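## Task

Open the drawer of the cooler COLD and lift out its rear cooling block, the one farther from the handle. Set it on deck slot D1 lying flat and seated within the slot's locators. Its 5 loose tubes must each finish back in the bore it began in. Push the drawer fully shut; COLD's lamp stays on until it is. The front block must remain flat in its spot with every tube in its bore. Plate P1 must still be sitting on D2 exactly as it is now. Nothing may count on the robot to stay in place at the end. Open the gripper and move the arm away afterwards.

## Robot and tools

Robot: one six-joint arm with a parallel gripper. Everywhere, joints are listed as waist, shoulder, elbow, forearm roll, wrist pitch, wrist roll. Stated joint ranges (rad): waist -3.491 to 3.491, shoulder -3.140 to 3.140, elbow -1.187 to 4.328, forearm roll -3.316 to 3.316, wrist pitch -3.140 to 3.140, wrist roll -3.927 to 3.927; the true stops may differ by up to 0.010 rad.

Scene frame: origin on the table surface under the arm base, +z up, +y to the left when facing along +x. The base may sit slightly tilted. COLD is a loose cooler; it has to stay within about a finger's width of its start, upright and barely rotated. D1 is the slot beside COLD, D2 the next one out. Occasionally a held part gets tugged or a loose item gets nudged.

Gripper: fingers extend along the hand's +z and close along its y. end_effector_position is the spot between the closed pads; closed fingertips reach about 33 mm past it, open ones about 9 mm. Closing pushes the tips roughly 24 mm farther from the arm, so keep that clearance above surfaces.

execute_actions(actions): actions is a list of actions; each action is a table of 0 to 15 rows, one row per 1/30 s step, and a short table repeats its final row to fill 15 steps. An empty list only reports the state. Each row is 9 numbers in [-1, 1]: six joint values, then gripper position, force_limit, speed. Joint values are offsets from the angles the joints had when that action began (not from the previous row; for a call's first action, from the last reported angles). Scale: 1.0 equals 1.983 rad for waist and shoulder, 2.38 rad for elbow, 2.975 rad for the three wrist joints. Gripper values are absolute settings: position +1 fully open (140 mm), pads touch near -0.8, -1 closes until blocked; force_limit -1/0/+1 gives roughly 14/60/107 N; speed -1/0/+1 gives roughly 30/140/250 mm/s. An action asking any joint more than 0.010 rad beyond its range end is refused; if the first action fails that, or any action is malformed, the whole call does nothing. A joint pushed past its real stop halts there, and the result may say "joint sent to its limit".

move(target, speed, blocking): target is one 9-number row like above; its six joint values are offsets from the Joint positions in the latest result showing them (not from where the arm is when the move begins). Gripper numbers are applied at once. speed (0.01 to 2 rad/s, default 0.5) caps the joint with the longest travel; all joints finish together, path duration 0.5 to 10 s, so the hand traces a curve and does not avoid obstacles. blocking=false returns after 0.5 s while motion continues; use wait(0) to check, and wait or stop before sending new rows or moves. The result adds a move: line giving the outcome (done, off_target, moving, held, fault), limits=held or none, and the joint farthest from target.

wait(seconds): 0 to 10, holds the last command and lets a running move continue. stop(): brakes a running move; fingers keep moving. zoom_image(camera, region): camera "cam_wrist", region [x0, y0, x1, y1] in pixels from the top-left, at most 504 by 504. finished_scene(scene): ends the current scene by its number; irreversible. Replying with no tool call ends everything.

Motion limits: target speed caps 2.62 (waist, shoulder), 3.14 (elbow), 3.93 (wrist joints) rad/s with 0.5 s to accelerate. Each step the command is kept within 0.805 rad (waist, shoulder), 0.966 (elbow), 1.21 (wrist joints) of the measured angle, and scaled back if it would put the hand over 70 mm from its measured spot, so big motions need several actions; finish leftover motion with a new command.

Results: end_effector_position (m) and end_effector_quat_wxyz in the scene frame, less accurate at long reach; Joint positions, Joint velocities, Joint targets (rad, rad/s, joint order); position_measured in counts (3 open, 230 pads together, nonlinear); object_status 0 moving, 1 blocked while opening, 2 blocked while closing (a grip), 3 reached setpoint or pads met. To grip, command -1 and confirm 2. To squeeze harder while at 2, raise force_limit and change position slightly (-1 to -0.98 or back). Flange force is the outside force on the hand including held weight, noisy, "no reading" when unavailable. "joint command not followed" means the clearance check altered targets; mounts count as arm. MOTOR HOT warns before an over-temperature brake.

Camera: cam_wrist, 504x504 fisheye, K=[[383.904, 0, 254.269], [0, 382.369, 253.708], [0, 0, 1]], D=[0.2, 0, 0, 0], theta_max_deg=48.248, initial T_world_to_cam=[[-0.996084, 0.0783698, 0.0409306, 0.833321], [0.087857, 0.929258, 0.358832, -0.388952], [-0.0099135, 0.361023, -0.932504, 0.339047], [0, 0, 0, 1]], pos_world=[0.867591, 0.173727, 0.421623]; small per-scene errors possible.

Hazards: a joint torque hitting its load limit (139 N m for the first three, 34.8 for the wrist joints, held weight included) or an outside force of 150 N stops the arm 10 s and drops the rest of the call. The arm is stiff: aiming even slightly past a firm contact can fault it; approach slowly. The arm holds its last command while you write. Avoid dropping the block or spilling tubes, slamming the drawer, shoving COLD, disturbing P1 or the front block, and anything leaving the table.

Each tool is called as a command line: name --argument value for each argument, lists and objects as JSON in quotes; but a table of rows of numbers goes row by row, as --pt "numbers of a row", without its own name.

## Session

execute_actions --actions '[]'

Scene clock: 0.00 s.
end_effector_position=(+0.6260, +0.0037, +0.1100) position_measured=3 object_status=3 end_effector_quat_wxyz=(-0.175, +0.332, +0.797, +0.473)
Joint names: [waist, shoulder, elbow, forearm roll, wrist pitch, wrist roll]
Joint positions: [-0.64   0.703  0.407 -1.4   -1.876 -1.41 ]
Joint velocities: [-0.  0. -0.  0.  0.  0.]
Flange force (N, the push that the arm receives, along the gripper's own x y z axes): no reading
Joint targets: [-0.640 0.703 0.407 -1.400 -1.876 -1.410]
camera_calibration (this result's frames):
cam_wrist: T_world_to_cam=[[0.793107, 0.271508, 0.54522, -0.557157], [0.575676, -0.626531, -0.525411, -0.290368], [0.198944, 0.730577, -0.653207, 0.129559], [0, 0, 0, 1]] pos_world=[0.583268, -0.125305, 0.23584]

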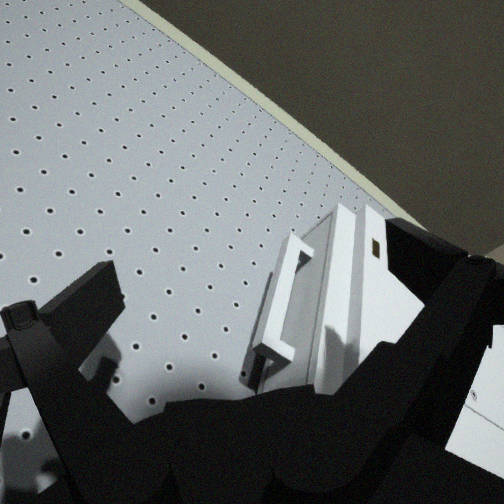

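move --target '[0,-0.25,0.05,0,0,0,1,0,0]' --speed 0.6

move --target '[0.133,-0.176,0.176,0.373,-0.017,0.392,1,0,0]' --speed 1

Scene clock: 1.80 s.
end_effector_position=(+0.7318, +0.1389, +0.3481) position_measured=3 object_status=3 end_effector_quat_wxyz=(-0.036, +0.090, +0.906, +0.411)
Joint names: [waist, shoulder, elbow, forearm roll, wrist pitch, wrist roll]
Joint positions: [-0.64   0.208  0.526 -1.4   -1.876 -1.41 ]
Joint velocities: [-0.    -0.001  0.003  0.001 -0.    -0.001]
Flange force (N, the push that the arm receives, along the gripper's own x y z axes): [6.7 3.7 -1.8]
Joint targets: [-0.640 0.208 0.526 -1.400 -1.876 -1.410]
move: done; limits=none; farthest joint: the shoulder, 0.001 radians from its target (0.496 radians at the start)
camera_calibration (this result's frames):
cam_wrist: T_world_to_cam=[[0.334998, 0.615216, 0.713642, -0.578674], [0.905007, -0.420852, -0.0620197, -0.572312], [0.262183, 0.666628, -0.697759, 0.14337], [0, 0, 0, 1]] pos_world=[0.674212, 0.0195766, 0.477509]

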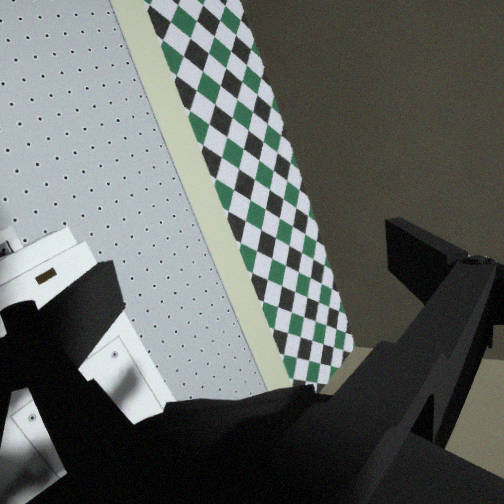

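Scene clock: 3.60 s.
end_effector_position=(+0.7116, +0.0565, +0.6407) position_measured=3 object_status=3 end_effector_quat_wxyz=(-0.017, -0.618, +0.773, -0.142)
Joint names: [waist, shoulder, elbow, forearm roll, wrist pitch, wrist roll]
Joint positions: [-0.376 -0.141  0.945 -0.29  -1.927 -0.243]
Joint velocities: [ 0.    -0.     0.    -0.    -0.     0.001]
Flange force (N, the push that the arm receives, along the gripper's own x y z axes): no reading
Joint targets: [-0.376 -0.141 0.945 -0.290 -1.927 -0.243]
move: done; limits=none; farthest joint: the waist, 0.000 radians from its target (0.264 radians at the start)
camera_calibration (this result's frames):
cam_wrist: T_world_to_cam=[[-0.915547, 0.335265, -0.222197, 0.775265], [0.322602, 0.942039, 0.0921476, -0.331893], [0.240212, 0.0126844, -0.970638, 0.635213], [0, 0, 0, 1]] pos_world=[0.664275, 0.0446795, 0.819406]

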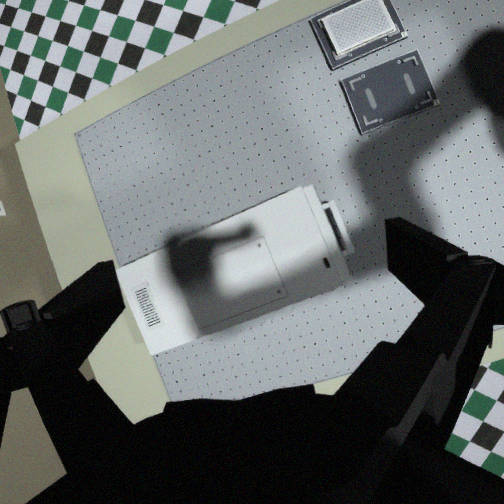

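zoom_image --camera "cam_wrist" --region '[270,175,390,295]'

zoom_image --camera "cam_wrist" --region '[290,0,450,140]'

Region (270, 175, 390, 295) of cam_wrist's 504x504 image, scaled by 4.200, with more detail than that image has.

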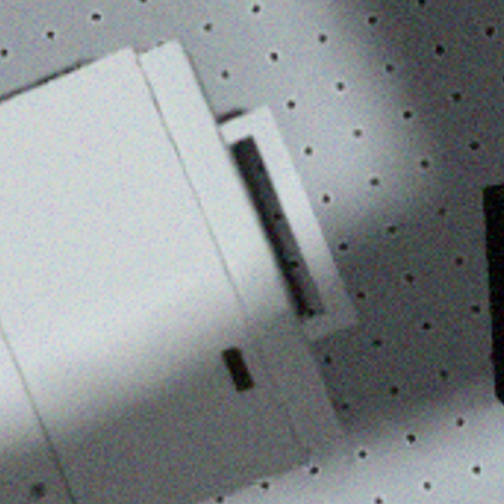

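Region (290, 0, 450, 140) of cam_wrist's 504x504 image, scaled by 3.150, with more detail than that image has; it fills the top 441 rows of this view, and the rest is white.

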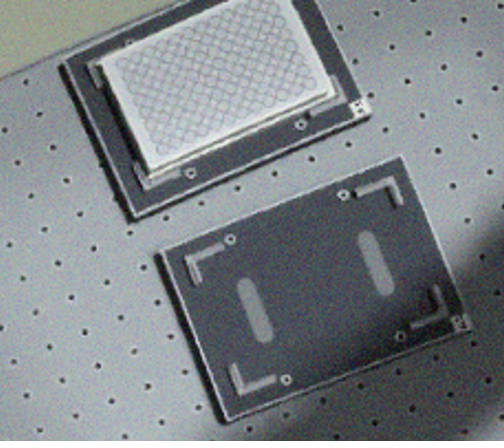

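move --target '[0.2017,0.0531,-0.4126,-0.0166,0.3325,0.1069,-0.58,-0.6,0]' --speed 0.9

zoom_image --camera "cam_wrist" --region '[150,120,350,320]'

Scene clock: 7.60 s.
end_effector_position=(+0.6663, +0.0657, +0.1247) position_measured=202 object_status=3 end_effector_quat_wxyz=(-0.001, +0.732, -0.682, +0.000)
Joint names: [waist, shoulder, elbow, forearm roll, wrist pitch, wrist roll]
Joint positions: [ 0.024 -0.036 -0.037 -0.339 -0.938  0.075]
Joint velocities: [ 0.001  0.001 -0.001 -0.001  0.001  0.   ]
Flange force (N, the push that the arm receives, along the gripper's own x y z axes): [-1.2 2.5 -4.3]
Joint targets: [0.024 -0.036 -0.037 -0.339 -0.938 0.075]
move: done; limits=none; farthest joint: the waist, 0.000 radians from its target (0.400 radians at the start)
camera_calibration (this result's frames):
cam_wrist: T_world_to_cam=[[-0.997039, 0.0768245, 0.00339094, 0.659249], [0.0749244, 0.960558, 0.267797, -0.136505], [0.0173162, 0.267258, -0.963469, 0.276006], [0, 0, 0, 1]] pos_world=[0.662745, 0.00670953, 0.300243]

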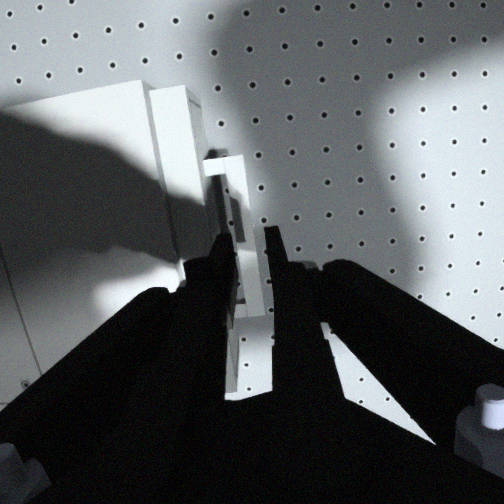

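Region (150, 120, 350, 320) of cam_wrist's 504x504 image, scaled by 2.520, with more detail than that image has.

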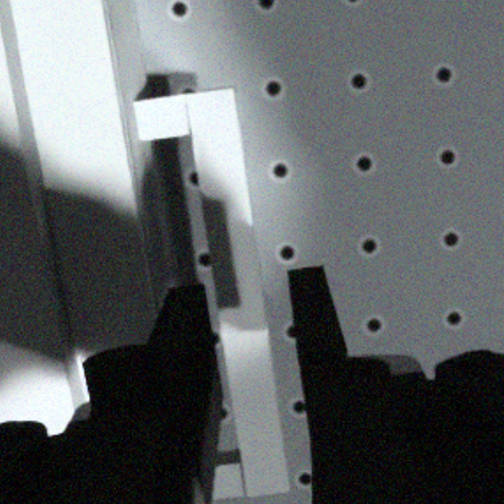

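move --target '[0.0028,0.0275,0.002,-0.003,0.017,0.005,-0.58,-0.6,0]' --speed 0.1

zoom_image --camera "cam_wrist" --region '[150,120,350,320]'

Scene clock: 9.87 s.
end_effector_position=(+0.6704, +0.0609, +0.0951) position_measured=202 object_status=3 end_effector_quat_wxyz=(-0.001, +0.732, -0.681, +0.001)
Joint names: [waist, shoulder, elbow, forearm roll, wrist pitch, wrist roll]
Joint positions: [ 0.029  0.019 -0.033 -0.348 -0.887  0.089]
Joint velocities: [0.    0.    0.001 0.001 0.001 0.   ]
Flange force (N, the push that the arm receives, along the gripper's own x y z axes): [-0.1 3.2 -5.3]
Joint targets: [0.029 0.019 -0.033 -0.348 -0.887 0.089]
move: done; limits=none; farthest joint: the waist, 0.000 radians from its target (0.006 radians at the start)
camera_calibration (this result's frames):
cam_wrist: T_world_to_cam=[[-0.997072, 0.0764537, 0.00152501, 0.664021], [0.0740686, 0.960625, 0.267794, -0.12371], [0.0190089, 0.267123, -0.963475, 0.247584], [0, 0, 0, 1]] pos_world=[0.666533, 0.00193683, 0.270657]

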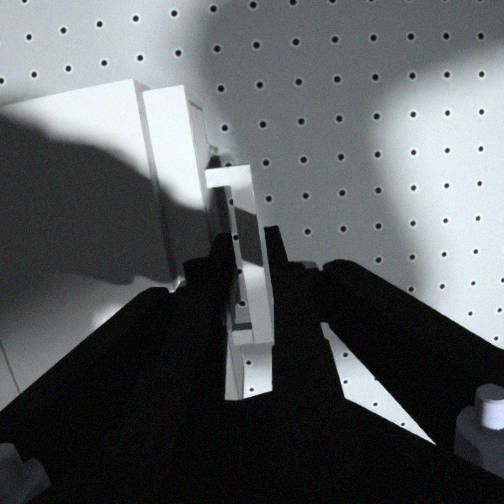

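Region (150, 120, 350, 320) of cam_wrist's 504x504 image, scaled by 2.520, with more detail than that image has.

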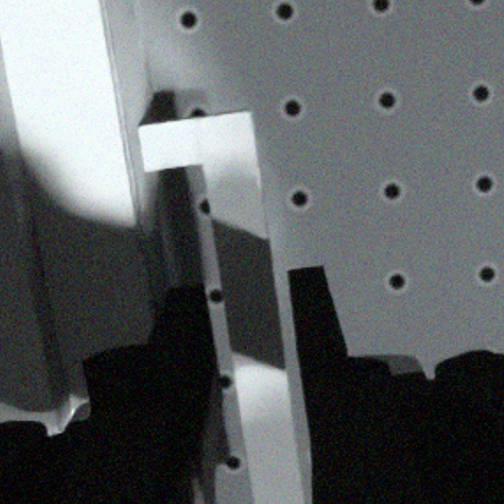

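move --target '[0.0037,0.0053,-0.0043,0,0.0074,0,-0.58,-0.6,0]' --speed 0.03

move --target '[0.0023,0.0051,-0.0011,0,0.0045,0,-0.6,-0.6,0]' --speed 0.02

Scene clock: 11.23 s.
end_effector_position=(+0.6678, +0.0608, +0.0852) position_measured=202 object_status=3 end_effector_quat_wxyz=(-0.001, +0.732, -0.681, +0.001)
Joint names: [waist, shoulder, elbow, forearm roll, wrist pitch, wrist roll]
Joint positions: [ 0.037  0.029 -0.043 -0.348 -0.865  0.089]
Joint velocities: [ 0.001  0.    -0.002  0.001  0.001 -0.   ]
Flange force (N, the push that the arm receives, along the gripper's own x y z axes): [1.5 -0.6 -2.9]
Joint targets: [0.037 0.029 -0.043 -0.348 -0.865 0.089]
move: done; limits=none; farthest joint: the waist, 0.000 radians from its target (0.007 radians at the start)
camera_calibration (this result's frames):
cam_wrist: T_world_to_cam=[[-0.997083, 0.0763096, 0.001472, 0.661472], [0.0739243, 0.960759, 0.267353, -0.120682], [0.0189874, 0.266682, -0.963597, 0.238235], [0, 0, 0, 1]] pos_world=[0.66394, 0.0019371, 0.260854]

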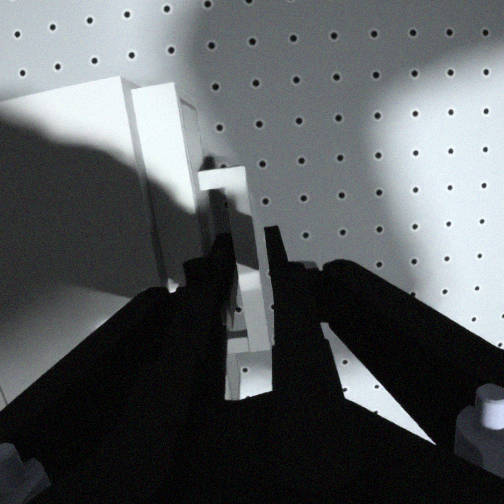

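Scene clock: 12.17 s.
end_effector_position=(+0.6671, +0.0607, +0.0782) position_measured=205 object_status=3 end_effector_quat_wxyz=(-0.001, +0.732, -0.681, +0.001)
Joint names: [waist, shoulder, elbow, forearm roll, wrist pitch, wrist roll]
Joint positions: [ 0.041  0.039 -0.046 -0.348 -0.852  0.089]
Joint velocities: [ 0.    -0.001  0.     0.     0.001 -0.001]
Flange force (N, the push that the arm receives, along the gripper's own x y z axes): [0.3 0.4 -3.7]
Joint targets: [0.041 0.039 -0.045 -0.348 -0.852 0.089]
move: done; limits=none; farthest joint: the waist, 0.000 radians from its target (0.005 radians at the start)
camera_calibration (this result's frames):
cam_wrist: T_world_to_cam=[[-0.997091, 0.076198, 0.00181476, 0.660762], [0.0739154, 0.960864, 0.266976, -0.118664], [0.0185993, 0.266333, -0.963702, 0.231809], [0, 0, 0, 1]] pos_world=[0.6633, 0.00193227, 0.253876]

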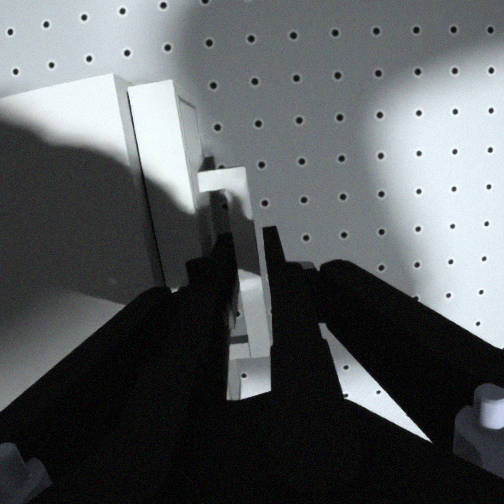

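move --target '[0.0139,-0.0668,-0.0994,-0.0054,0.0356,0.0057,-0.6,-0.6,0]' --speed 0.09

move --target '[0.0209,-0.0696,-0.0964,-0.0011,0.0333,-0.0027,-0.6,-0.6,0]' --speed 0.12

Scene clock: 17.40 s.
end_effector_position=(+0.5883, +0.0553, +0.0764) position_measured=205 object_status=3 end_effector_quat_wxyz=(-0.001, +0.732, -0.681, +0.000)
Joint names: [waist, shoulder, elbow, forearm roll, wrist pitch, wrist roll]
Joint positions: [ 0.069 -0.093 -0.282 -0.364 -0.746  0.106]
Joint velocities: [-0.    -0.001 -0.002 -0.002  0.     0.   ]
Flange force (N, the push that the arm receives, along the gripper's own x y z axes): [-0.4 -0.8 -3.6]
Joint targets: [0.069 -0.093 -0.282 -0.364 -0.746 0.106]
move: done; limits=none; farthest joint: the elbow, 0.001 radians from its target (0.237 radians at the start)
camera_calibration (this result's frames):
cam_wrist: T_world_to_cam=[[-0.997143, 0.0754696, 0.00303344, 0.58256], [0.0735161, 0.960552, 0.268209, -0.106936], [0.0173278, 0.267666, -0.963356, 0.233602], [0, 0, 0, 1]] pos_world=[0.58471, -0.0037751, 0.251956]

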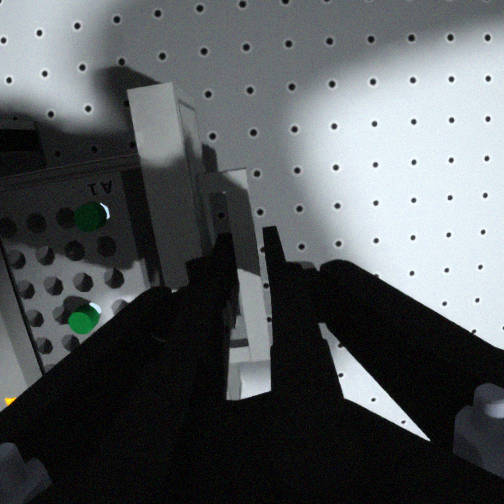

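Scene clock: 19.70 s.
end_effector_position=(+0.5077, +0.0493, +0.0764) position_measured=205 object_status=3 end_effector_quat_wxyz=(-0.000, +0.732, -0.681, +0.000)
Joint names: [waist, shoulder, elbow, forearm roll, wrist pitch, wrist roll]
Joint positions: [ 0.11  -0.231 -0.511 -0.368 -0.647  0.098]
Joint velocities: [ 0.     0.001 -0.    -0.001  0.    -0.   ]
Flange force (N, the push that the arm receives, along the gripper's own x y z axes): [-0.6 1.8 -8.0]
Joint targets: [0.110 -0.231 -0.511 -0.368 -0.647 0.098]
move: done; limits=none; farthest joint: the waist, 0.000 radians from its target (0.042 radians at the start)
camera_calibration (this result's frames):
cam_wrist: T_world_to_cam=[[-0.997143, 0.075445, 0.00370481, 0.502563], [0.0736772, 0.960623, 0.26791, -0.0953695], [0.0166536, 0.267418, -0.963437, 0.236914], [0, 0, 0, 1]] pos_world=[0.504208, -0.00965673, 0.25194]

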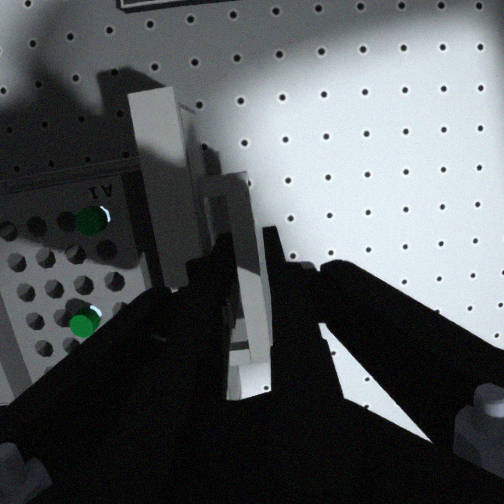

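move --target '[0.0295,-0.0602,-0.0767,0.009,0.0262,-0.0184,-0.6,-0.6,0]' --speed 0.08

Scene clock: 22.83 s.
end_effector_position=(+0.4445, +0.0461, +0.0768) position_measured=205 object_status=3 end_effector_quat_wxyz=(-0.000, +0.732, -0.681, +0.000)
Joint names: [waist, shoulder, elbow, forearm roll, wrist pitch, wrist roll]
Joint positions: [ 0.169 -0.351 -0.694 -0.341 -0.569  0.044]
Joint velocities: [ 0.    -0.    -0.003 -0.    -0.001 -0.   ]
Flange force (N, the push that the arm receives, along the gripper's own x y z axes): no reading
Joint targets: [0.169 -0.351 -0.694 -0.341 -0.569 0.044]
move: done; limits=none; farthest joint: the waist, 0.000 radians from its target (0.058 radians at the start)
camera_calibration (this result's frames):
cam_wrist: T_world_to_cam=[[-0.997094, 0.0760779, 0.00401475, 0.439766], [0.0743805, 0.960743, 0.267285, -0.0879485], [0.0164773, 0.266806, -0.963609, 0.239328], [0, 0, 0, 1]] pos_world=[0.441086, -0.0128148, 0.25236]

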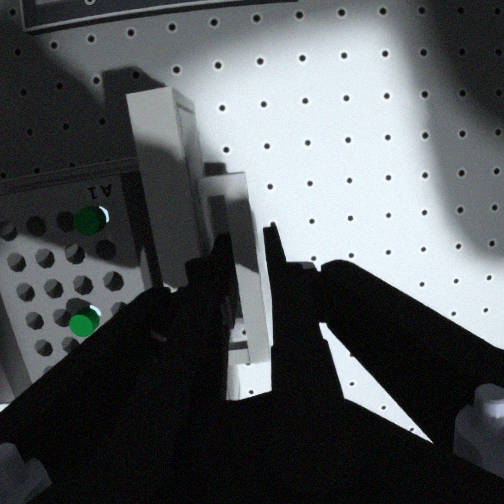

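move --target '[0.0048,-0.0098,-0.0127,0.0015,0.0045,-0.0032,-0.6,-0.6,0]' --speed 0.04

move --target '[-0.0088,-0.0425,0.0015,0.009,-0.029,-0.008,-0.6,-0.6,0]' --speed 0.1

move --target '[-0.011,-0.055,0.005,0.008,-0.039,-0.008,-0.6,-0.6,0]' --speed 0.25

Scene clock: 24.97 s.
end_effector_position=(+0.4341, +0.0448, +0.0765) position_measured=205 object_status=3 end_effector_quat_wxyz=(-0.000, +0.732, -0.681, +0.000)
Joint names: [waist, shoulder, elbow, forearm roll, wrist pitch, wrist roll]
Joint positions: [ 0.178 -0.37  -0.724 -0.336 -0.556  0.034]
Joint velocities: [ 0.    -0.001 -0.     0.001  0.001 -0.   ]
Flange force (N, the push that the arm receives, along the gripper's own x y z axes): no reading
Joint targets: [0.178 -0.370 -0.724 -0.336 -0.556 0.034]
move: done; limits=none; farthest joint: the waist, 0.000 radians from its target (0.010 radians at the start)
camera_calibration (this result's frames):
cam_wrist: T_world_to_cam=[[-0.997064, 0.0764743, 0.00375291, 0.429467], [0.0746922, 0.960712, 0.26731, -0.0860172], [0.0168369, 0.266805, -0.963603, 0.239429], [0, 0, 0, 1]] pos_world=[0.4306, -0.0140864, 0.252096]

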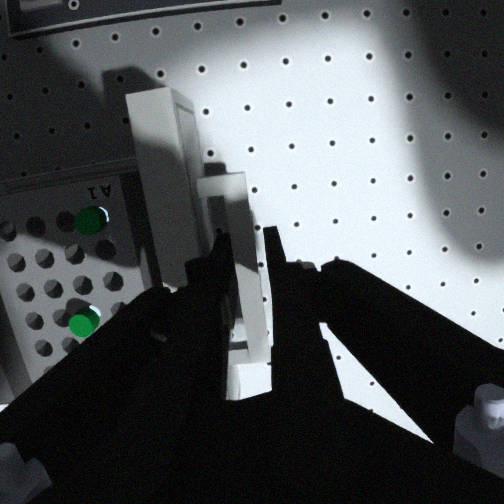

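Scene clock: 26.20 s.
end_effector_position=(+0.4363, +0.0449, +0.1069) position_measured=205 object_status=3 end_effector_quat_wxyz=(-0.000, +0.732, -0.681, +0.002)
Joint names: [waist, shoulder, elbow, forearm roll, wrist pitch, wrist roll]
Joint positions: [ 0.161 -0.454 -0.72  -0.31  -0.642  0.01 ]
Joint velocities: [-0.    -0.002  0.001  0.    -0.001 -0.   ]
Flange force (N, the push that the arm receives, along the gripper's own x y z axes): no reading
Joint targets: [0.161 -0.454 -0.720 -0.310 -0.642 0.010]
move: done; limits=none; farthest joint: the wrist pitch, 0.001 radians from its target (0.087 radians at the start)
camera_calibration (this result's frames):
cam_wrist: T_world_to_cam=[[-0.997125, 0.0757592, 0.00120998, 0.431828], [0.0733585, 0.961285, 0.265612, -0.0936417], [0.0189595, 0.264938, -0.964079, 0.267881], [0, 0, 0, 1]] pos_world=[0.432377, -0.0136705, 0.282609]

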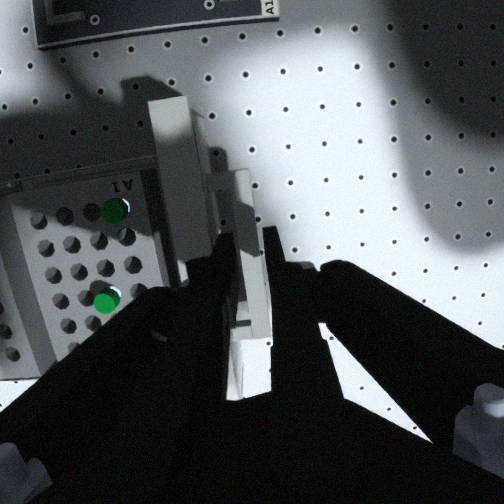

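Scene clock: 27.10 s.
end_effector_position=(+0.4371, +0.0467, +0.1477) position_measured=205 object_status=3 end_effector_quat_wxyz=(-0.002, +0.732, -0.681, +0.004)
Joint names: [waist, shoulder, elbow, forearm roll, wrist pitch, wrist roll]
Joint positions: [ 0.139 -0.563 -0.708 -0.286 -0.758 -0.013]
Joint velocities: [-0.001 -0.001 -0.001 -0.    -0.001  0.   ]
Flange force (N, the push that the arm receives, along the gripper's own x y z axes): no reading
Joint targets: [0.139 -0.563 -0.708 -0.286 -0.758 -0.013]
move: done; limits=none; farthest joint: the waist, 0.000 radians from its target (0.022 radians at the start)
camera_calibration (this result's frames):
cam_wrist: T_world_to_cam=[[-0.997165, 0.0750984, -0.00472683, 0.433388], [0.0711507, 0.961463, 0.26557, -0.105382], [0.0244886, 0.264481, -0.96408, 0.304316], [0, 0, 0, 1]] pos_world=[0.432205, -0.0117112, 0.32342]

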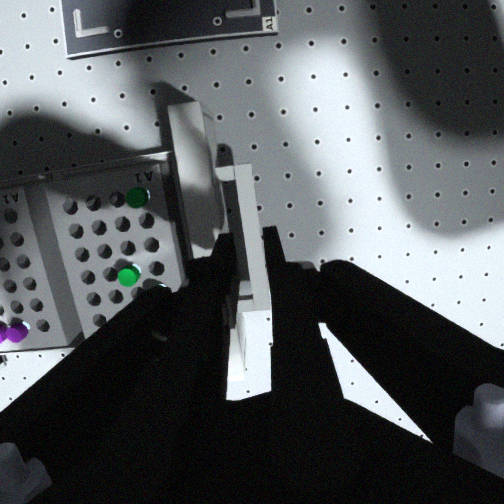

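move --target '[-0.0817,0.2,0.2693,-0.0215,-0.0945,0.0303,1,-0.3,0]' --speed 0.6

Scene clock: 29.13 s.
end_effector_position=(+0.6471, +0.0628, +0.1907) position_measured=3 object_status=3 end_effector_quat_wxyz=(-0.004, +0.728, -0.685, +0.003)
Joint names: [waist, shoulder, elbow, forearm roll, wrist pitch, wrist roll]
Joint positions: [-0.023 -0.167 -0.068 -0.35  -1.039  0.077]
Joint velocities: [-0.     0.001  0.001  0.    -0.001  0.   ]
Flange force (N, the push that the arm receives, along the gripper's own x y z axes): [-0.2 2.0 -4.9]
Joint targets: [-0.023 -0.167 -0.068 -0.350 -1.039 0.077]
move: done; limits=none; farthest joint: the elbow, 0.001 radians from its target (0.641 radians at the start)
camera_calibration (this result's frames):
cam_wrist: T_world_to_cam=[[-0.996144, 0.0875523, -0.0056898, 0.640581], [0.0827835, 0.959406, 0.269606, -0.155317], [0.0290635, 0.268095, -0.962954, 0.33299], [0, 0, 0, 1]] pos_world=[0.641291, 0.00365493, 0.366174]

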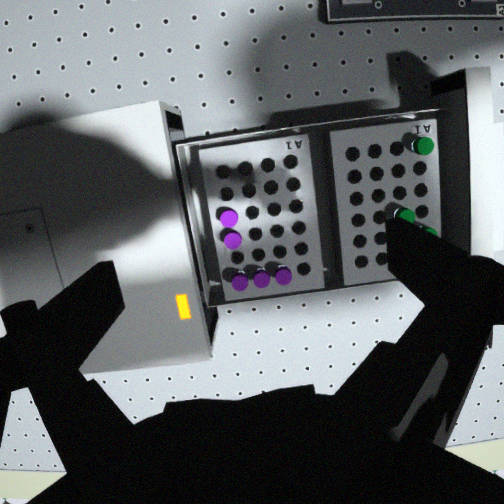

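move --target '[0.0355,0.0575,-0.0294,0.0017,0.0632,-0.0013,0.42,0.2,0]' --speed 0.25

move --target '[0.0065,0.0157,-0.002,0,0.0134,0,0.42,0.2,0]' --speed 0.05

Scene clock: 31.50 s.
end_effector_position=(+0.6366, +0.0627, +0.0997) position_measured=76 object_status=3 end_effector_quat_wxyz=(-0.000, +0.729, -0.685, +0.001)
Joint names: [waist, shoulder, elbow, forearm roll, wrist pitch, wrist roll]
Joint positions: [ 0.047 -0.053 -0.138 -0.345 -0.851  0.073]
Joint velocities: [ 0.     0.001 -0.    -0.     0.001 -0.   ]
Flange force (N, the push that the arm receives, along the gripper's own x y z axes): [-0.8 2.3 -5.2]
Joint targets: [0.047 -0.053 -0.138 -0.345 -0.851 0.073]
move: done; limits=none; farthest joint: the waist, 0.000 radians from its target (0.070 radians at the start)
camera_calibration (this result's frames):
cam_wrist: T_world_to_cam=[[-0.99631, 0.0857692, 0.00306062, 0.628952], [0.0834591, 0.95993, 0.267525, -0.130054], [0.0200074, 0.266794, -0.963546, 0.251568], [0, 0, 0, 1]] pos_world=[0.632453, 0.00378105, 0.275265]

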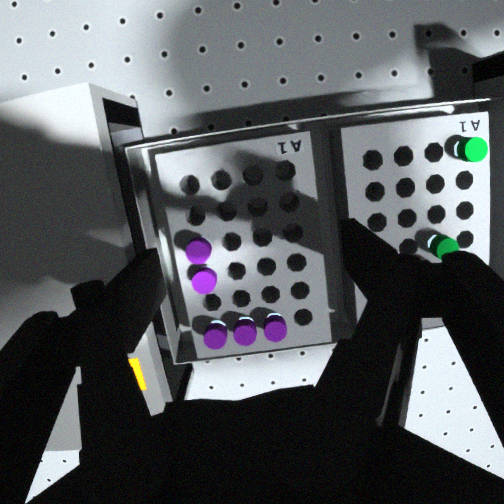

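Scene clock: 32.60 s.
end_effector_position=(+0.6369, +0.0627, +0.0805) position_measured=76 object_status=3 end_effector_quat_wxyz=(-0.001, +0.729, -0.685, +0.002)
Joint names: [waist, shoulder, elbow, forearm roll, wrist pitch, wrist roll]
Joint positions: [ 0.06  -0.022 -0.142 -0.345 -0.811  0.073]
Joint velocities: [ 0.     0.002 -0.    -0.001  0.001  0.   ]
Flange force (N, the push that the arm receives, along the gripper's own x y z axes): [2.7 1.5 -6.1]
Joint targets: [0.060 -0.022 -0.142 -0.345 -0.811 0.073]
move: done; limits=none; farthest joint: the waist, 0.000 radians from its target (0.013 radians at the start)
camera_calibration (this result's frames):
cam_wrist: T_world_to_cam=[[-0.996387, 0.0849221, 0.00123019, 0.629507], [0.0821738, 0.960279, 0.266669, -0.124095], [0.0214648, 0.265807, -0.963787, 0.232254], [0, 0, 0, 1]] pos_world=[0.632444, 0.00397178, 0.256161]

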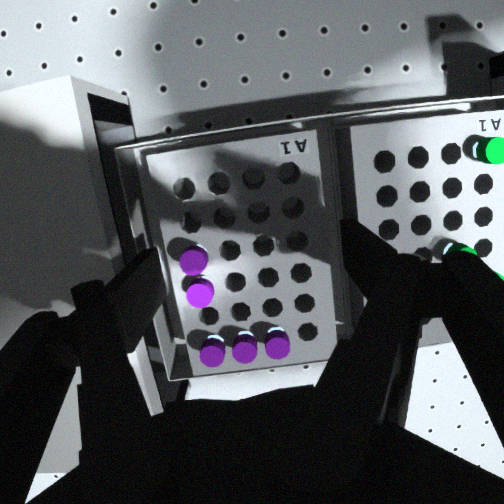

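move --target '[-0.0007,0.003,0.004,0,-0.0017,0,0.27,0.2,-0.5]' --speed 0.03

zoom_image --camera "cam_wrist" --region '[110,170,410,350]'

Scene clock: 34.30 s.
end_effector_position=(+0.6395, +0.0627, +0.0803) position_measured=95 object_status=3 end_effector_quat_wxyz=(-0.000, +0.729, -0.685, +0.001)
Joint names: [waist, shoulder, elbow, forearm roll, wrist pitch, wrist roll]
Joint positions: [ 0.059 -0.016 -0.133 -0.345 -0.816  0.073]
Joint velocities: [-0.     0.001  0.004 -0.    -0.001  0.   ]
Flange force (N, the push that the arm receives, along the gripper's own x y z axes): [-0.8 7.6 -5.0]
Joint targets: [0.059 -0.016 -0.133 -0.345 -0.816 0.073]
move: done; limits=none; farthest joint: the waist, 0.000 radians from its target (0.002 radians at the start)
camera_calibration (this result's frames):
cam_wrist: T_world_to_cam=[[-0.996369, 0.0851025, 0.002463, 0.631975], [0.0826762, 0.960246, 0.266632, -0.124633], [0.020326, 0.265868, -0.963795, 0.232673], [0, 0, 0, 1]] pos_world=[0.635255, 0.00403541, 0.255923]

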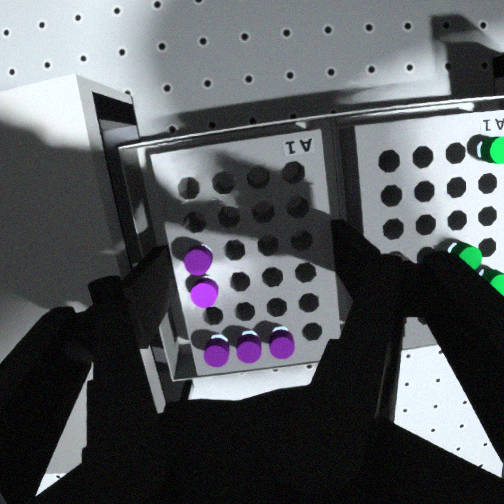

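Region (110, 170, 410, 350) of cam_wrist's 504x504 image, scaled by 1.680, with more detail than that image has; it fills the top 302 rows of this view, and the rest is white.

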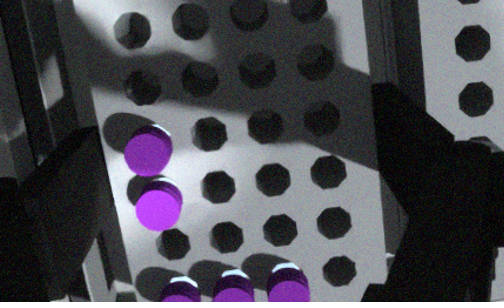

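move --target '[0.0023,0.0053,-0.001,0,0.0046,0,0.27,0.2,-1]' --speed 0.015

Scene clock: 36.27 s.
end_effector_position=(+0.6390, +0.0627, +0.0736) position_measured=95 object_status=3 end_effector_quat_wxyz=(-0.000, +0.729, -0.684, +0.001)
Joint names: [waist, shoulder, elbow, forearm roll, wrist pitch, wrist roll]
Joint positions: [ 0.063 -0.005 -0.135 -0.345 -0.802  0.073]
Joint velocities: [ 0.001  0.002 -0.001  0.002  0.001 -0.   ]
Flange force (N, the push that the arm receives, along the gripper's own x y z axes): [-0.8 1.9 -5.3]
Joint targets: [0.063 -0.005 -0.135 -0.345 -0.802 0.073]
move: done; limits=none; farthest joint: the waist, 0.000 radians from its target (0.005 radians at the start)
camera_calibration (this result's frames):
cam_wrist: T_world_to_cam=[[-0.996396, 0.0847885, 0.00240082, 0.631522], [0.0823665, 0.960397, 0.266182, -0.122546], [0.0202634, 0.265421, -0.96392, 0.22631], [0, 0, 0, 1]] pos_world=[0.634754, 0.00407984, 0.249248]

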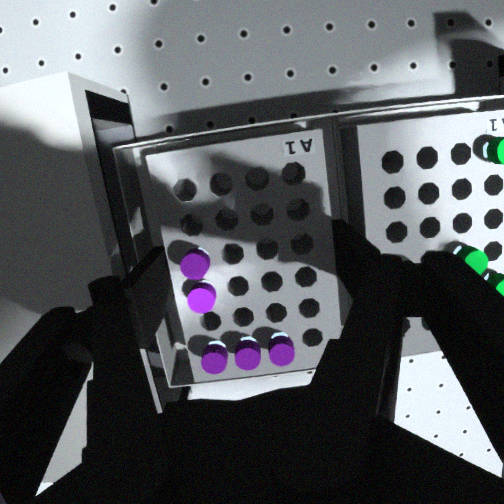

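move --target '[0.0013,0.0033,-0.0003,0,0.0027,0,0.27,0.2,-1]' --speed 0.015

move --target '[0,0,0,0,0,0,-1,0.2,-1]'

move --target '[-0.0098,-0.0228,0.004,0,-0.0198,0,-1,0.2,-1]' --speed 0.04

Scene clock: 37.40 s.
end_effector_position=(+0.6390, +0.0627, +0.0697) position_measured=95 object_status=3 end_effector_quat_wxyz=(-0.000, +0.729, -0.684, +0.002)
Joint names: [waist, shoulder, elbow, forearm roll, wrist pitch, wrist roll]
Joint positions: [ 0.066  0.001 -0.136 -0.345 -0.795  0.073]
Joint velocities: [ 0.001  0.001 -0.     0.     0.001  0.001]
Flange force (N, the push that the arm receives, along the gripper's own x y z axes): [0.8 2.4 -5.3]
Joint targets: [0.066 0.001 -0.136 -0.345 -0.794 0.073]
move: done; limits=none; farthest joint: the wrist pitch, 0.001 radians from its target (0.008 radians at the start)
camera_calibration (this result's frames):
cam_wrist: T_world_to_cam=[[-0.996414, 0.0845861, 0.00204244, 0.631574], [0.0820815, 0.960489, 0.265941, -0.121307], [0.0205331, 0.265155, -0.963987, 0.222394], [0, 0, 0, 1]] pos_world=[0.6347, 0.00412222, 0.245356]

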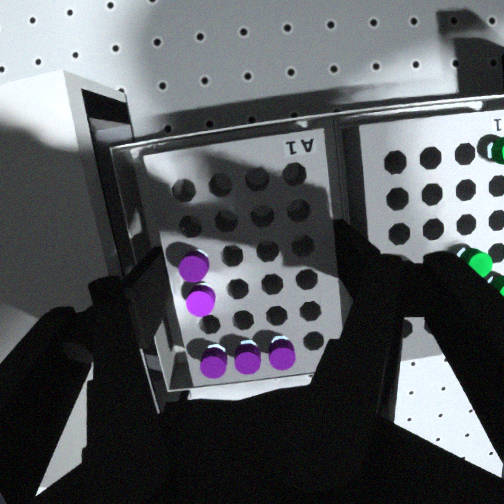

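Scene clock: 37.90 s.
end_effector_position=(+0.6389, +0.0627, +0.0696) position_measured=104 object_status=2 end_effector_quat_wxyz=(-0.000, +0.729, -0.684, +0.002)
Joint names: [waist, shoulder, elbow, forearm roll, wrist pitch, wrist roll]
Joint positions: [ 0.066  0.001 -0.136 -0.345 -0.794  0.073]
Joint velocities: [ 0.    -0.    -0.001  0.    -0.    -0.001]
Flange force (N, the push that the arm receives, along the gripper's own x y z axes): [-2.2 2.3 -24.7]
Joint targets: [0.066 0.001 -0.136 -0.345 -0.795 0.073]
move: done; limits=none; farthest joint: the wrist pitch, 0.001 radians from its target (0.000 radians at the start)
camera_calibration (this result's frames):
cam_wrist: T_world_to_cam=[[-0.996411, 0.0846211, 0.00211579, 0.63152], [0.0821352, 0.96049, 0.265919, -0.121313], [0.0204702, 0.265139, -0.963993, 0.222409], [0, 0, 0, 1]] pos_world=[0.634665, 0.0041105, 0.245324]

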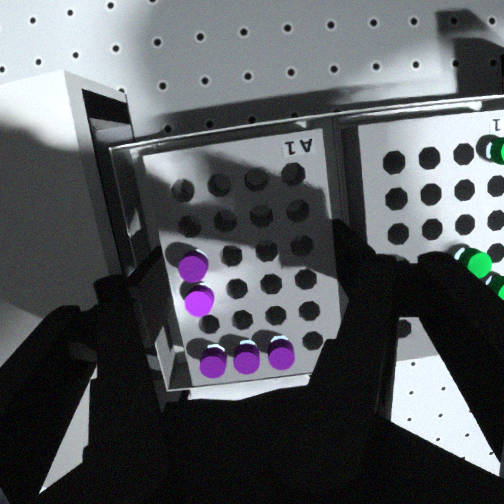

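Scene clock: 39.67 s.
end_effector_position=(+0.6403, +0.0628, +0.0984) position_measured=104 object_status=2 end_effector_quat_wxyz=(-0.000, +0.729, -0.685, +0.001)
Joint names: [waist, shoulder, elbow, forearm roll, wrist pitch, wrist roll]
Joint positions: [ 0.046 -0.044 -0.127 -0.345 -0.853  0.073]
Joint velocities: [-0.    -0.001 -0.    -0.001 -0.001 -0.   ]
Flange force (N, the push that the arm receives, along the gripper's own x y z axes): [0.3 3.1 2.7]
Joint targets: [0.046 -0.044 -0.127 -0.345 -0.853 0.073]
move: done; limits=none; farthest joint: the waist, 0.000 radians from its target (0.019 radians at the start)
camera_calibration (this result's frames):
cam_wrist: T_world_to_cam=[[-0.996305, 0.0858282, 0.00311736, 0.632551], [0.0835304, 0.959913, 0.267561, -0.13022], [0.0199719, 0.266833, -0.963536, 0.25029], [0, 0, 0, 1]] pos_world=[0.636093, 0.00392328, 0.274033]

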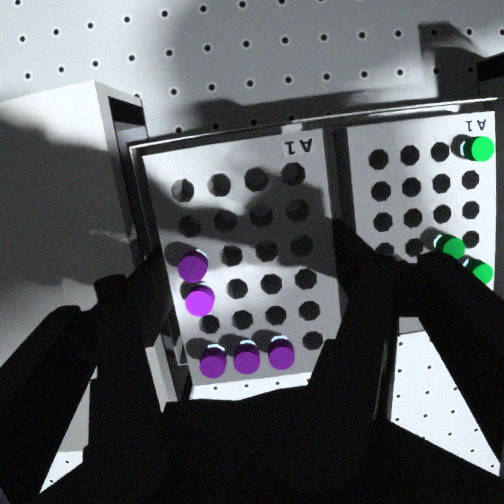

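move --target '[-0.0267,-0.0615,0.0147,0,-0.0548,0,-1,0.2,-1]' --speed 0.13

move --target '[-0.296,0.0363,-0.0979,-0.1187,-0.0114,-0.2847,-1,0.2,-1]' --speed 0.25

move --target '[0.0326,0.0411,-0.0072,-0.0106,0.0364,0.007,-1,0.2,-1]' --speed 0.1

zoom_image --camera "cam_wrist" --region '[100,70,380,250]'

Scene clock: 44.40 s.
end_effector_position=(+0.6401, +0.0651, +0.1801) position_measured=104 object_status=2 end_effector_quat_wxyz=(-0.002, +0.729, -0.684, +0.001)
Joint names: [waist, shoulder, elbow, forearm roll, wrist pitch, wrist roll]
Joint positions: [-0.006 -0.166 -0.092 -0.345 -1.016  0.073]
Joint velocities: [-0.001 -0.001  0.001 -0.001 -0.001 -0.   ]
Flange force (N, the push that the arm receives, along the gripper's own x y z axes): [-0.1 6.5 4.0]
Joint targets: [-0.006 -0.166 -0.092 -0.345 -1.016 0.073]
move: done; limits=none; farthest joint: the waist, 0.001 radians from its target (0.053 radians at the start)
camera_calibration (this result's frames):
cam_wrist: T_world_to_cam=[[-0.996512, 0.0834445, 0.000735015, 0.632625], [0.0805501, 0.959572, 0.269691, -0.152712], [0.0217989, 0.26881, -0.962947, 0.326967], [0, 0, 0, 1]] pos_world=[0.635592, 0.00585718, 0.355572]

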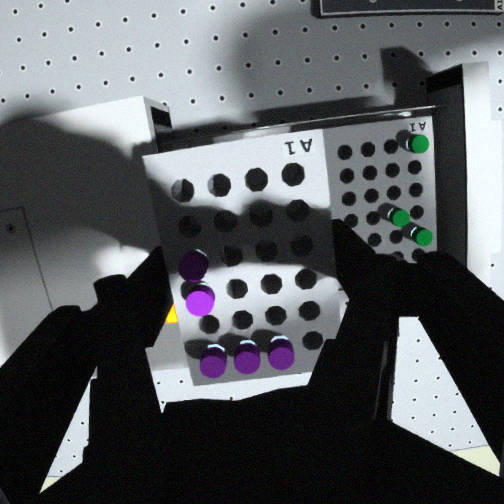

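Scene clock: 48.23 s.
end_effector_position=(+0.4795, -0.1396, +0.1703) position_measured=104 object_status=2 end_effector_quat_wxyz=(+0.002, -0.011, +1.000, -0.003)
Joint names: [waist, shoulder, elbow, forearm roll, wrist pitch, wrist roll]
Joint positions: [-0.593 -0.094 -0.325 -0.698 -1.05  -0.774]
Joint velocities: [-0.001 -0.     0.    -0.001  0.    -0.001]
Flange force (N, the push that the arm receives, along the gripper's own x y z axes): [1.0 3.9 5.8]
Joint targets: [-0.593 -0.094 -0.325 -0.698 -1.050 -0.774]
move: done; limits=none; farthest joint: the waist, 0.000 radians from its target (0.587 radians at the start)
camera_calibration (this result's frames):
cam_wrist: T_world_to_cam=[[0.12489, 0.992171, -0.000271478, 0.0789987], [0.954508, -0.120074, 0.272941, -0.511041], [0.270771, -0.0343466, -0.962031, 0.214214], [0, 0, 0, 1]] pos_world=[0.419924, -0.132385, 0.345586]

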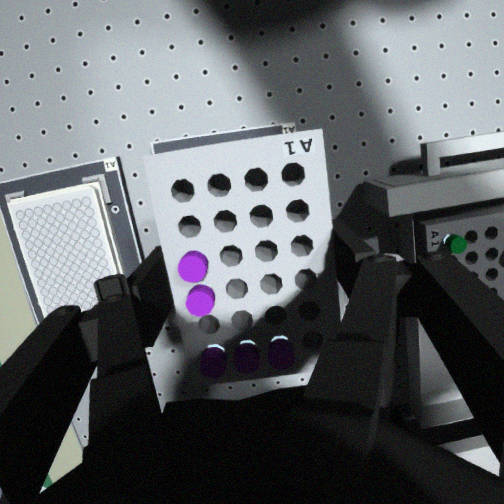

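Scene clock: 49.70 s.
end_effector_position=(+0.4786, -0.1397, +0.1191) position_measured=104 object_status=2 end_effector_quat_wxyz=(+0.001, -0.011, +1.000, +0.000)
Joint names: [waist, shoulder, elbow, forearm roll, wrist pitch, wrist roll]
Joint positions: [-0.529 -0.012 -0.342 -0.729 -0.942 -0.753]
Joint velocities: [ 0.001  0.001 -0.    -0.     0.001  0.   ]
Flange force (N, the push that the arm receives, along the gripper's own x y z axes): [1.7 1.8 4.9]
Joint targets: [-0.529 -0.012 -0.342 -0.729 -0.942 -0.753]
move: done; limits=none; farthest joint: the waist, 0.000 radians from its target (0.065 radians at the start)
camera_calibration (this result's frames):
cam_wrist: T_world_to_cam=[[0.126167, 0.991994, 0.00548315, 0.0778712], [0.955317, -0.122988, 0.268782, -0.496476], [0.267305, -0.0286734, -0.963185, 0.167762], [0, 0, 0, 1]] pos_world=[0.419624, -0.133498, 0.294603]

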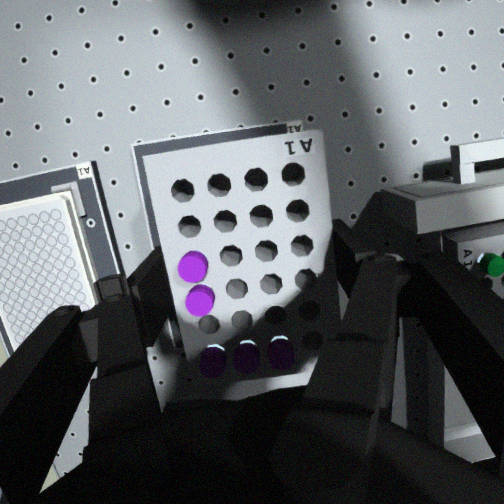

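Region (100, 70, 380, 250) of cam_wrist's 504x504 image, scaled by 1.800, with more detail than that image has; it fills the top 324 rows of this view, and the rest is white.

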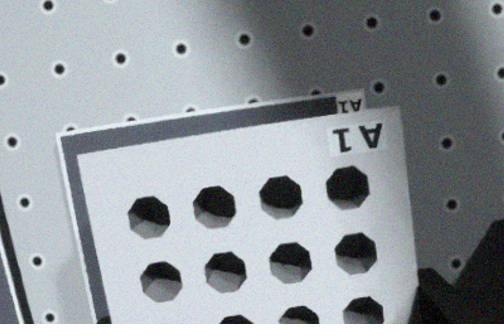

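move --target '[0.0107,0.047,0.0118,-0.0092,0.0208,0.0101,-1,0.2,-1]' --speed 0.06

zoom_image --camera "cam_wrist" --region '[100,70,380,250]'

Scene clock: 52.73 s.
end_effector_position=(+0.4842, -0.1528, +0.0834) position_measured=104 object_status=2 end_effector_quat_wxyz=(+0.000, -0.008, +1.000, -0.001)
Joint names: [waist, shoulder, elbow, forearm roll, wrist pitch, wrist roll]
Joint positions: [-0.508  0.081 -0.314 -0.757 -0.88  -0.723]
Joint velocities: [-0.     0.001 -0.001  0.001  0.001  0.001]
Flange force (N, the push that the arm receives, along the gripper's own x y z axes): [0.7 0.8 4.6]
Joint targets: [-0.508 0.081 -0.314 -0.757 -0.880 -0.723]
move: done; limits=none; farthest joint: the shoulder, 0.001 radians from its target (0.094 radians at the start)
camera_calibration (this result's frames):
cam_wrist: T_world_to_cam=[[0.131494, 0.991311, 0.00335142, 0.0878807], [0.955013, -0.127584, 0.267717, -0.494341], [0.265818, -0.0320025, -0.963492, 0.131745], [0, 0, 0, 1]] pos_world=[0.425526, -0.145971, 0.258984]

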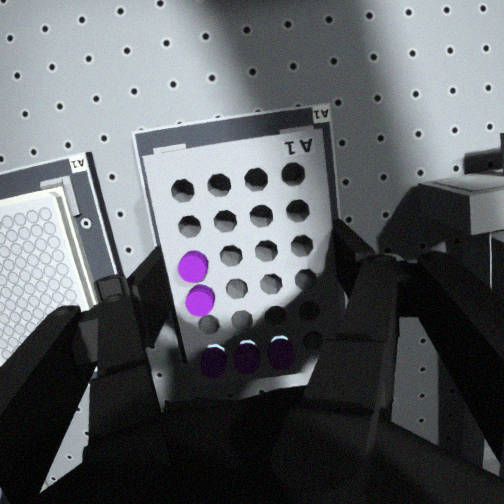

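Region (100, 70, 380, 250) of cam_wrist's 504x504 image, scaled by 1.800, with more detail than that image has; it fills the top 324 rows of this view, and the rest is white.

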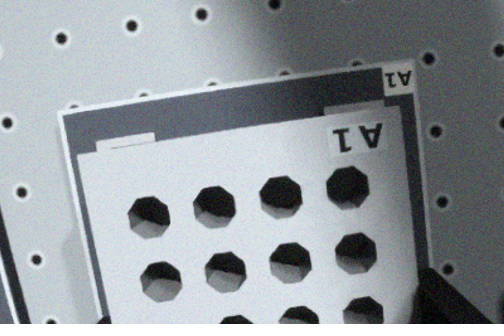

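move --target '[0.0061,0.0101,0.0028,-0.0014,0.0059,0.0002,-1,0.2,-1]' --speed 0.025

zoom_image --camera "cam_wrist" --region '[100,70,380,250]'

Scene clock: 55.30 s.
end_effector_position=(+0.4865, -0.1536, +0.0740) position_measured=104 object_status=2 end_effector_quat_wxyz=(-0.000, -0.008, +1.000, -0.001)
Joint names: [waist, shoulder, elbow, forearm roll, wrist pitch, wrist roll]
Joint positions: [-0.496  0.101 -0.307 -0.761 -0.863 -0.723]
Joint velocities: [ 0.     0.002  0.    -0.     0.001 -0.   ]
Flange force (N, the push that the arm receives, along the gripper's own x y z axes): [-0.4 1.0 4.5]
Joint targets: [-0.496 0.101 -0.307 -0.761 -0.863 -0.723]
move: done; limits=none; farthest joint: the waist, 0.000 radians from its target (0.012 radians at the start)
camera_calibration (this result's frames):
cam_wrist: T_world_to_cam=[[0.131394, 0.991327, 0.00235639, 0.0885485], [0.955216, -0.127243, 0.267154, -0.494131], [0.265137, -0.0328516, -0.963651, 0.122257], [0, 0, 0, 1]] pos_world=[0.427952, -0.146639, 0.249614]

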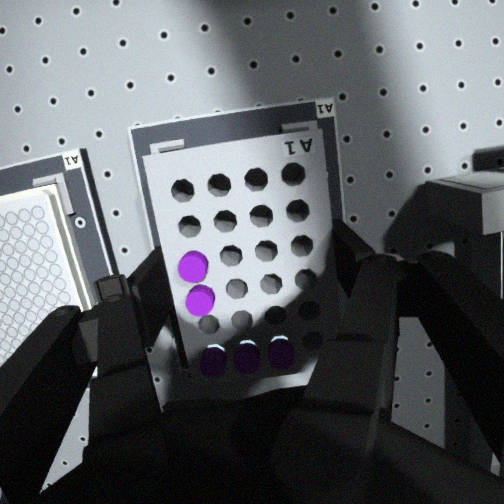

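Region (100, 70, 380, 250) of cam_wrist's 504x504 image, scaled by 1.800, with more detail than that image has; it fills the top 324 rows of this view, and the rest is white.

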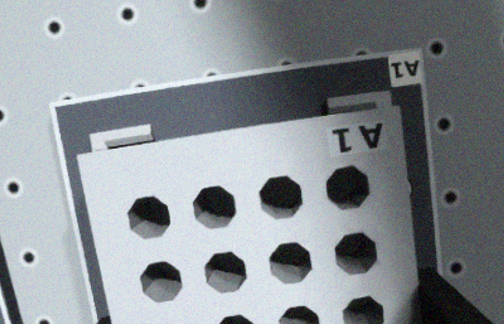

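move --target '[0.0013,0.0018,0,-0.0004,0.0014,-0.003,-1,0.2,-1]' --speed 0.01

move --target '[0.0007,0.001,0,-0.0002,0.0008,0.0001,-1,0.2,-1]' --speed 0.01

Scene clock: 57.03 s.
end_effector_position=(+0.4864, -0.1537, +0.0720) position_measured=104 object_status=2 end_effector_quat_wxyz=(-0.001, -0.003, +1.000, -0.001)
Joint names: [waist, shoulder, elbow, forearm roll, wrist pitch, wrist roll]
Joint positions: [-0.493  0.104 -0.307 -0.762 -0.859 -0.732]
Joint velocities: [ 0.     0.     0.001 -0.002  0.001 -0.001]
Flange force (N, the push that the arm receives, along the gripper's own x y z axes): [20.3 -7.9 -67.6]
Joint targets: [-0.493 0.104 -0.307 -0.762 -0.858 -0.732]
move: done; limits=none; farthest joint: the waist, 0.000 radians from its target (0.002 radians at the start)
camera_calibration (this result's frames):
cam_wrist: T_world_to_cam=[[0.140698, 0.990051, 0.00197601, 0.0839206], [0.954053, -0.136115, 0.266938, -0.494328], [0.264551, -0.0356724, -0.963712, 0.12023], [0, 0, 0, 1]] pos_world=[0.428, -0.146082, 0.247656]

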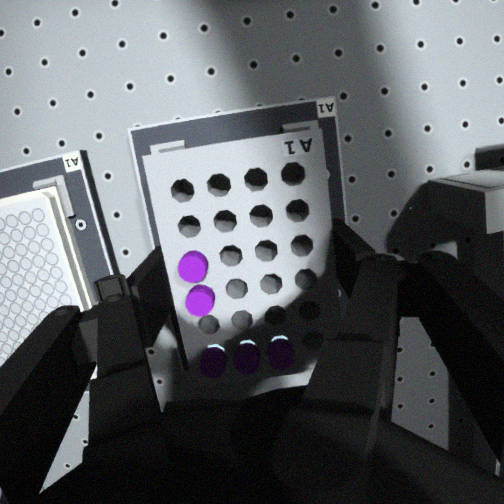

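Scene clock: 57.73 s.
end_effector_position=(+0.4862, -0.1537, +0.0709) position_measured=104 object_status=2 end_effector_quat_wxyz=(-0.001, -0.003, +1.000, -0.001)
Joint names: [waist, shoulder, elbow, forearm roll, wrist pitch, wrist roll]
Joint positions: [-0.492  0.106 -0.307 -0.762 -0.856 -0.731]
Joint velocities: [ 0.001  0.     0.002 -0.001  0.001  0.   ]
Flange force (N, the push that the arm receives, along the gripper's own x y z axes): [32.9 -18.9 -36.2]
Joint targets: [-0.492 0.106 -0.307 -0.762 -0.856 -0.731]
move: done; limits=none; farthest joint: the waist, 0.000 radians from its target (0.001 radians at the start)
camera_calibration (this result's frames):
cam_wrist: T_world_to_cam=[[0.140848, 0.99003, 0.00177654, 0.083922], [0.954118, -0.136217, 0.266654, -0.493893], [0.264237, -0.0358626, -0.963791, 0.119299], [0, 0, 0, 1]] pos_world=[0.427888, -0.146084, 0.246529]

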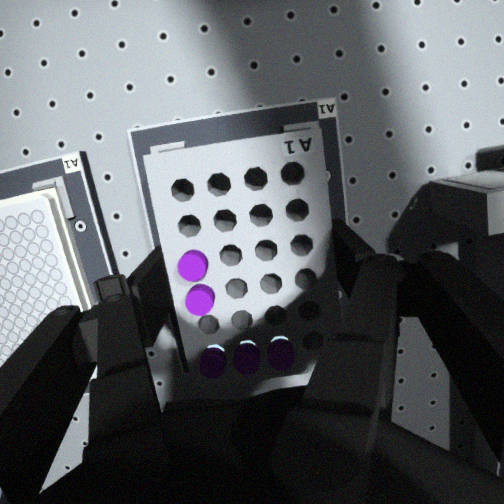

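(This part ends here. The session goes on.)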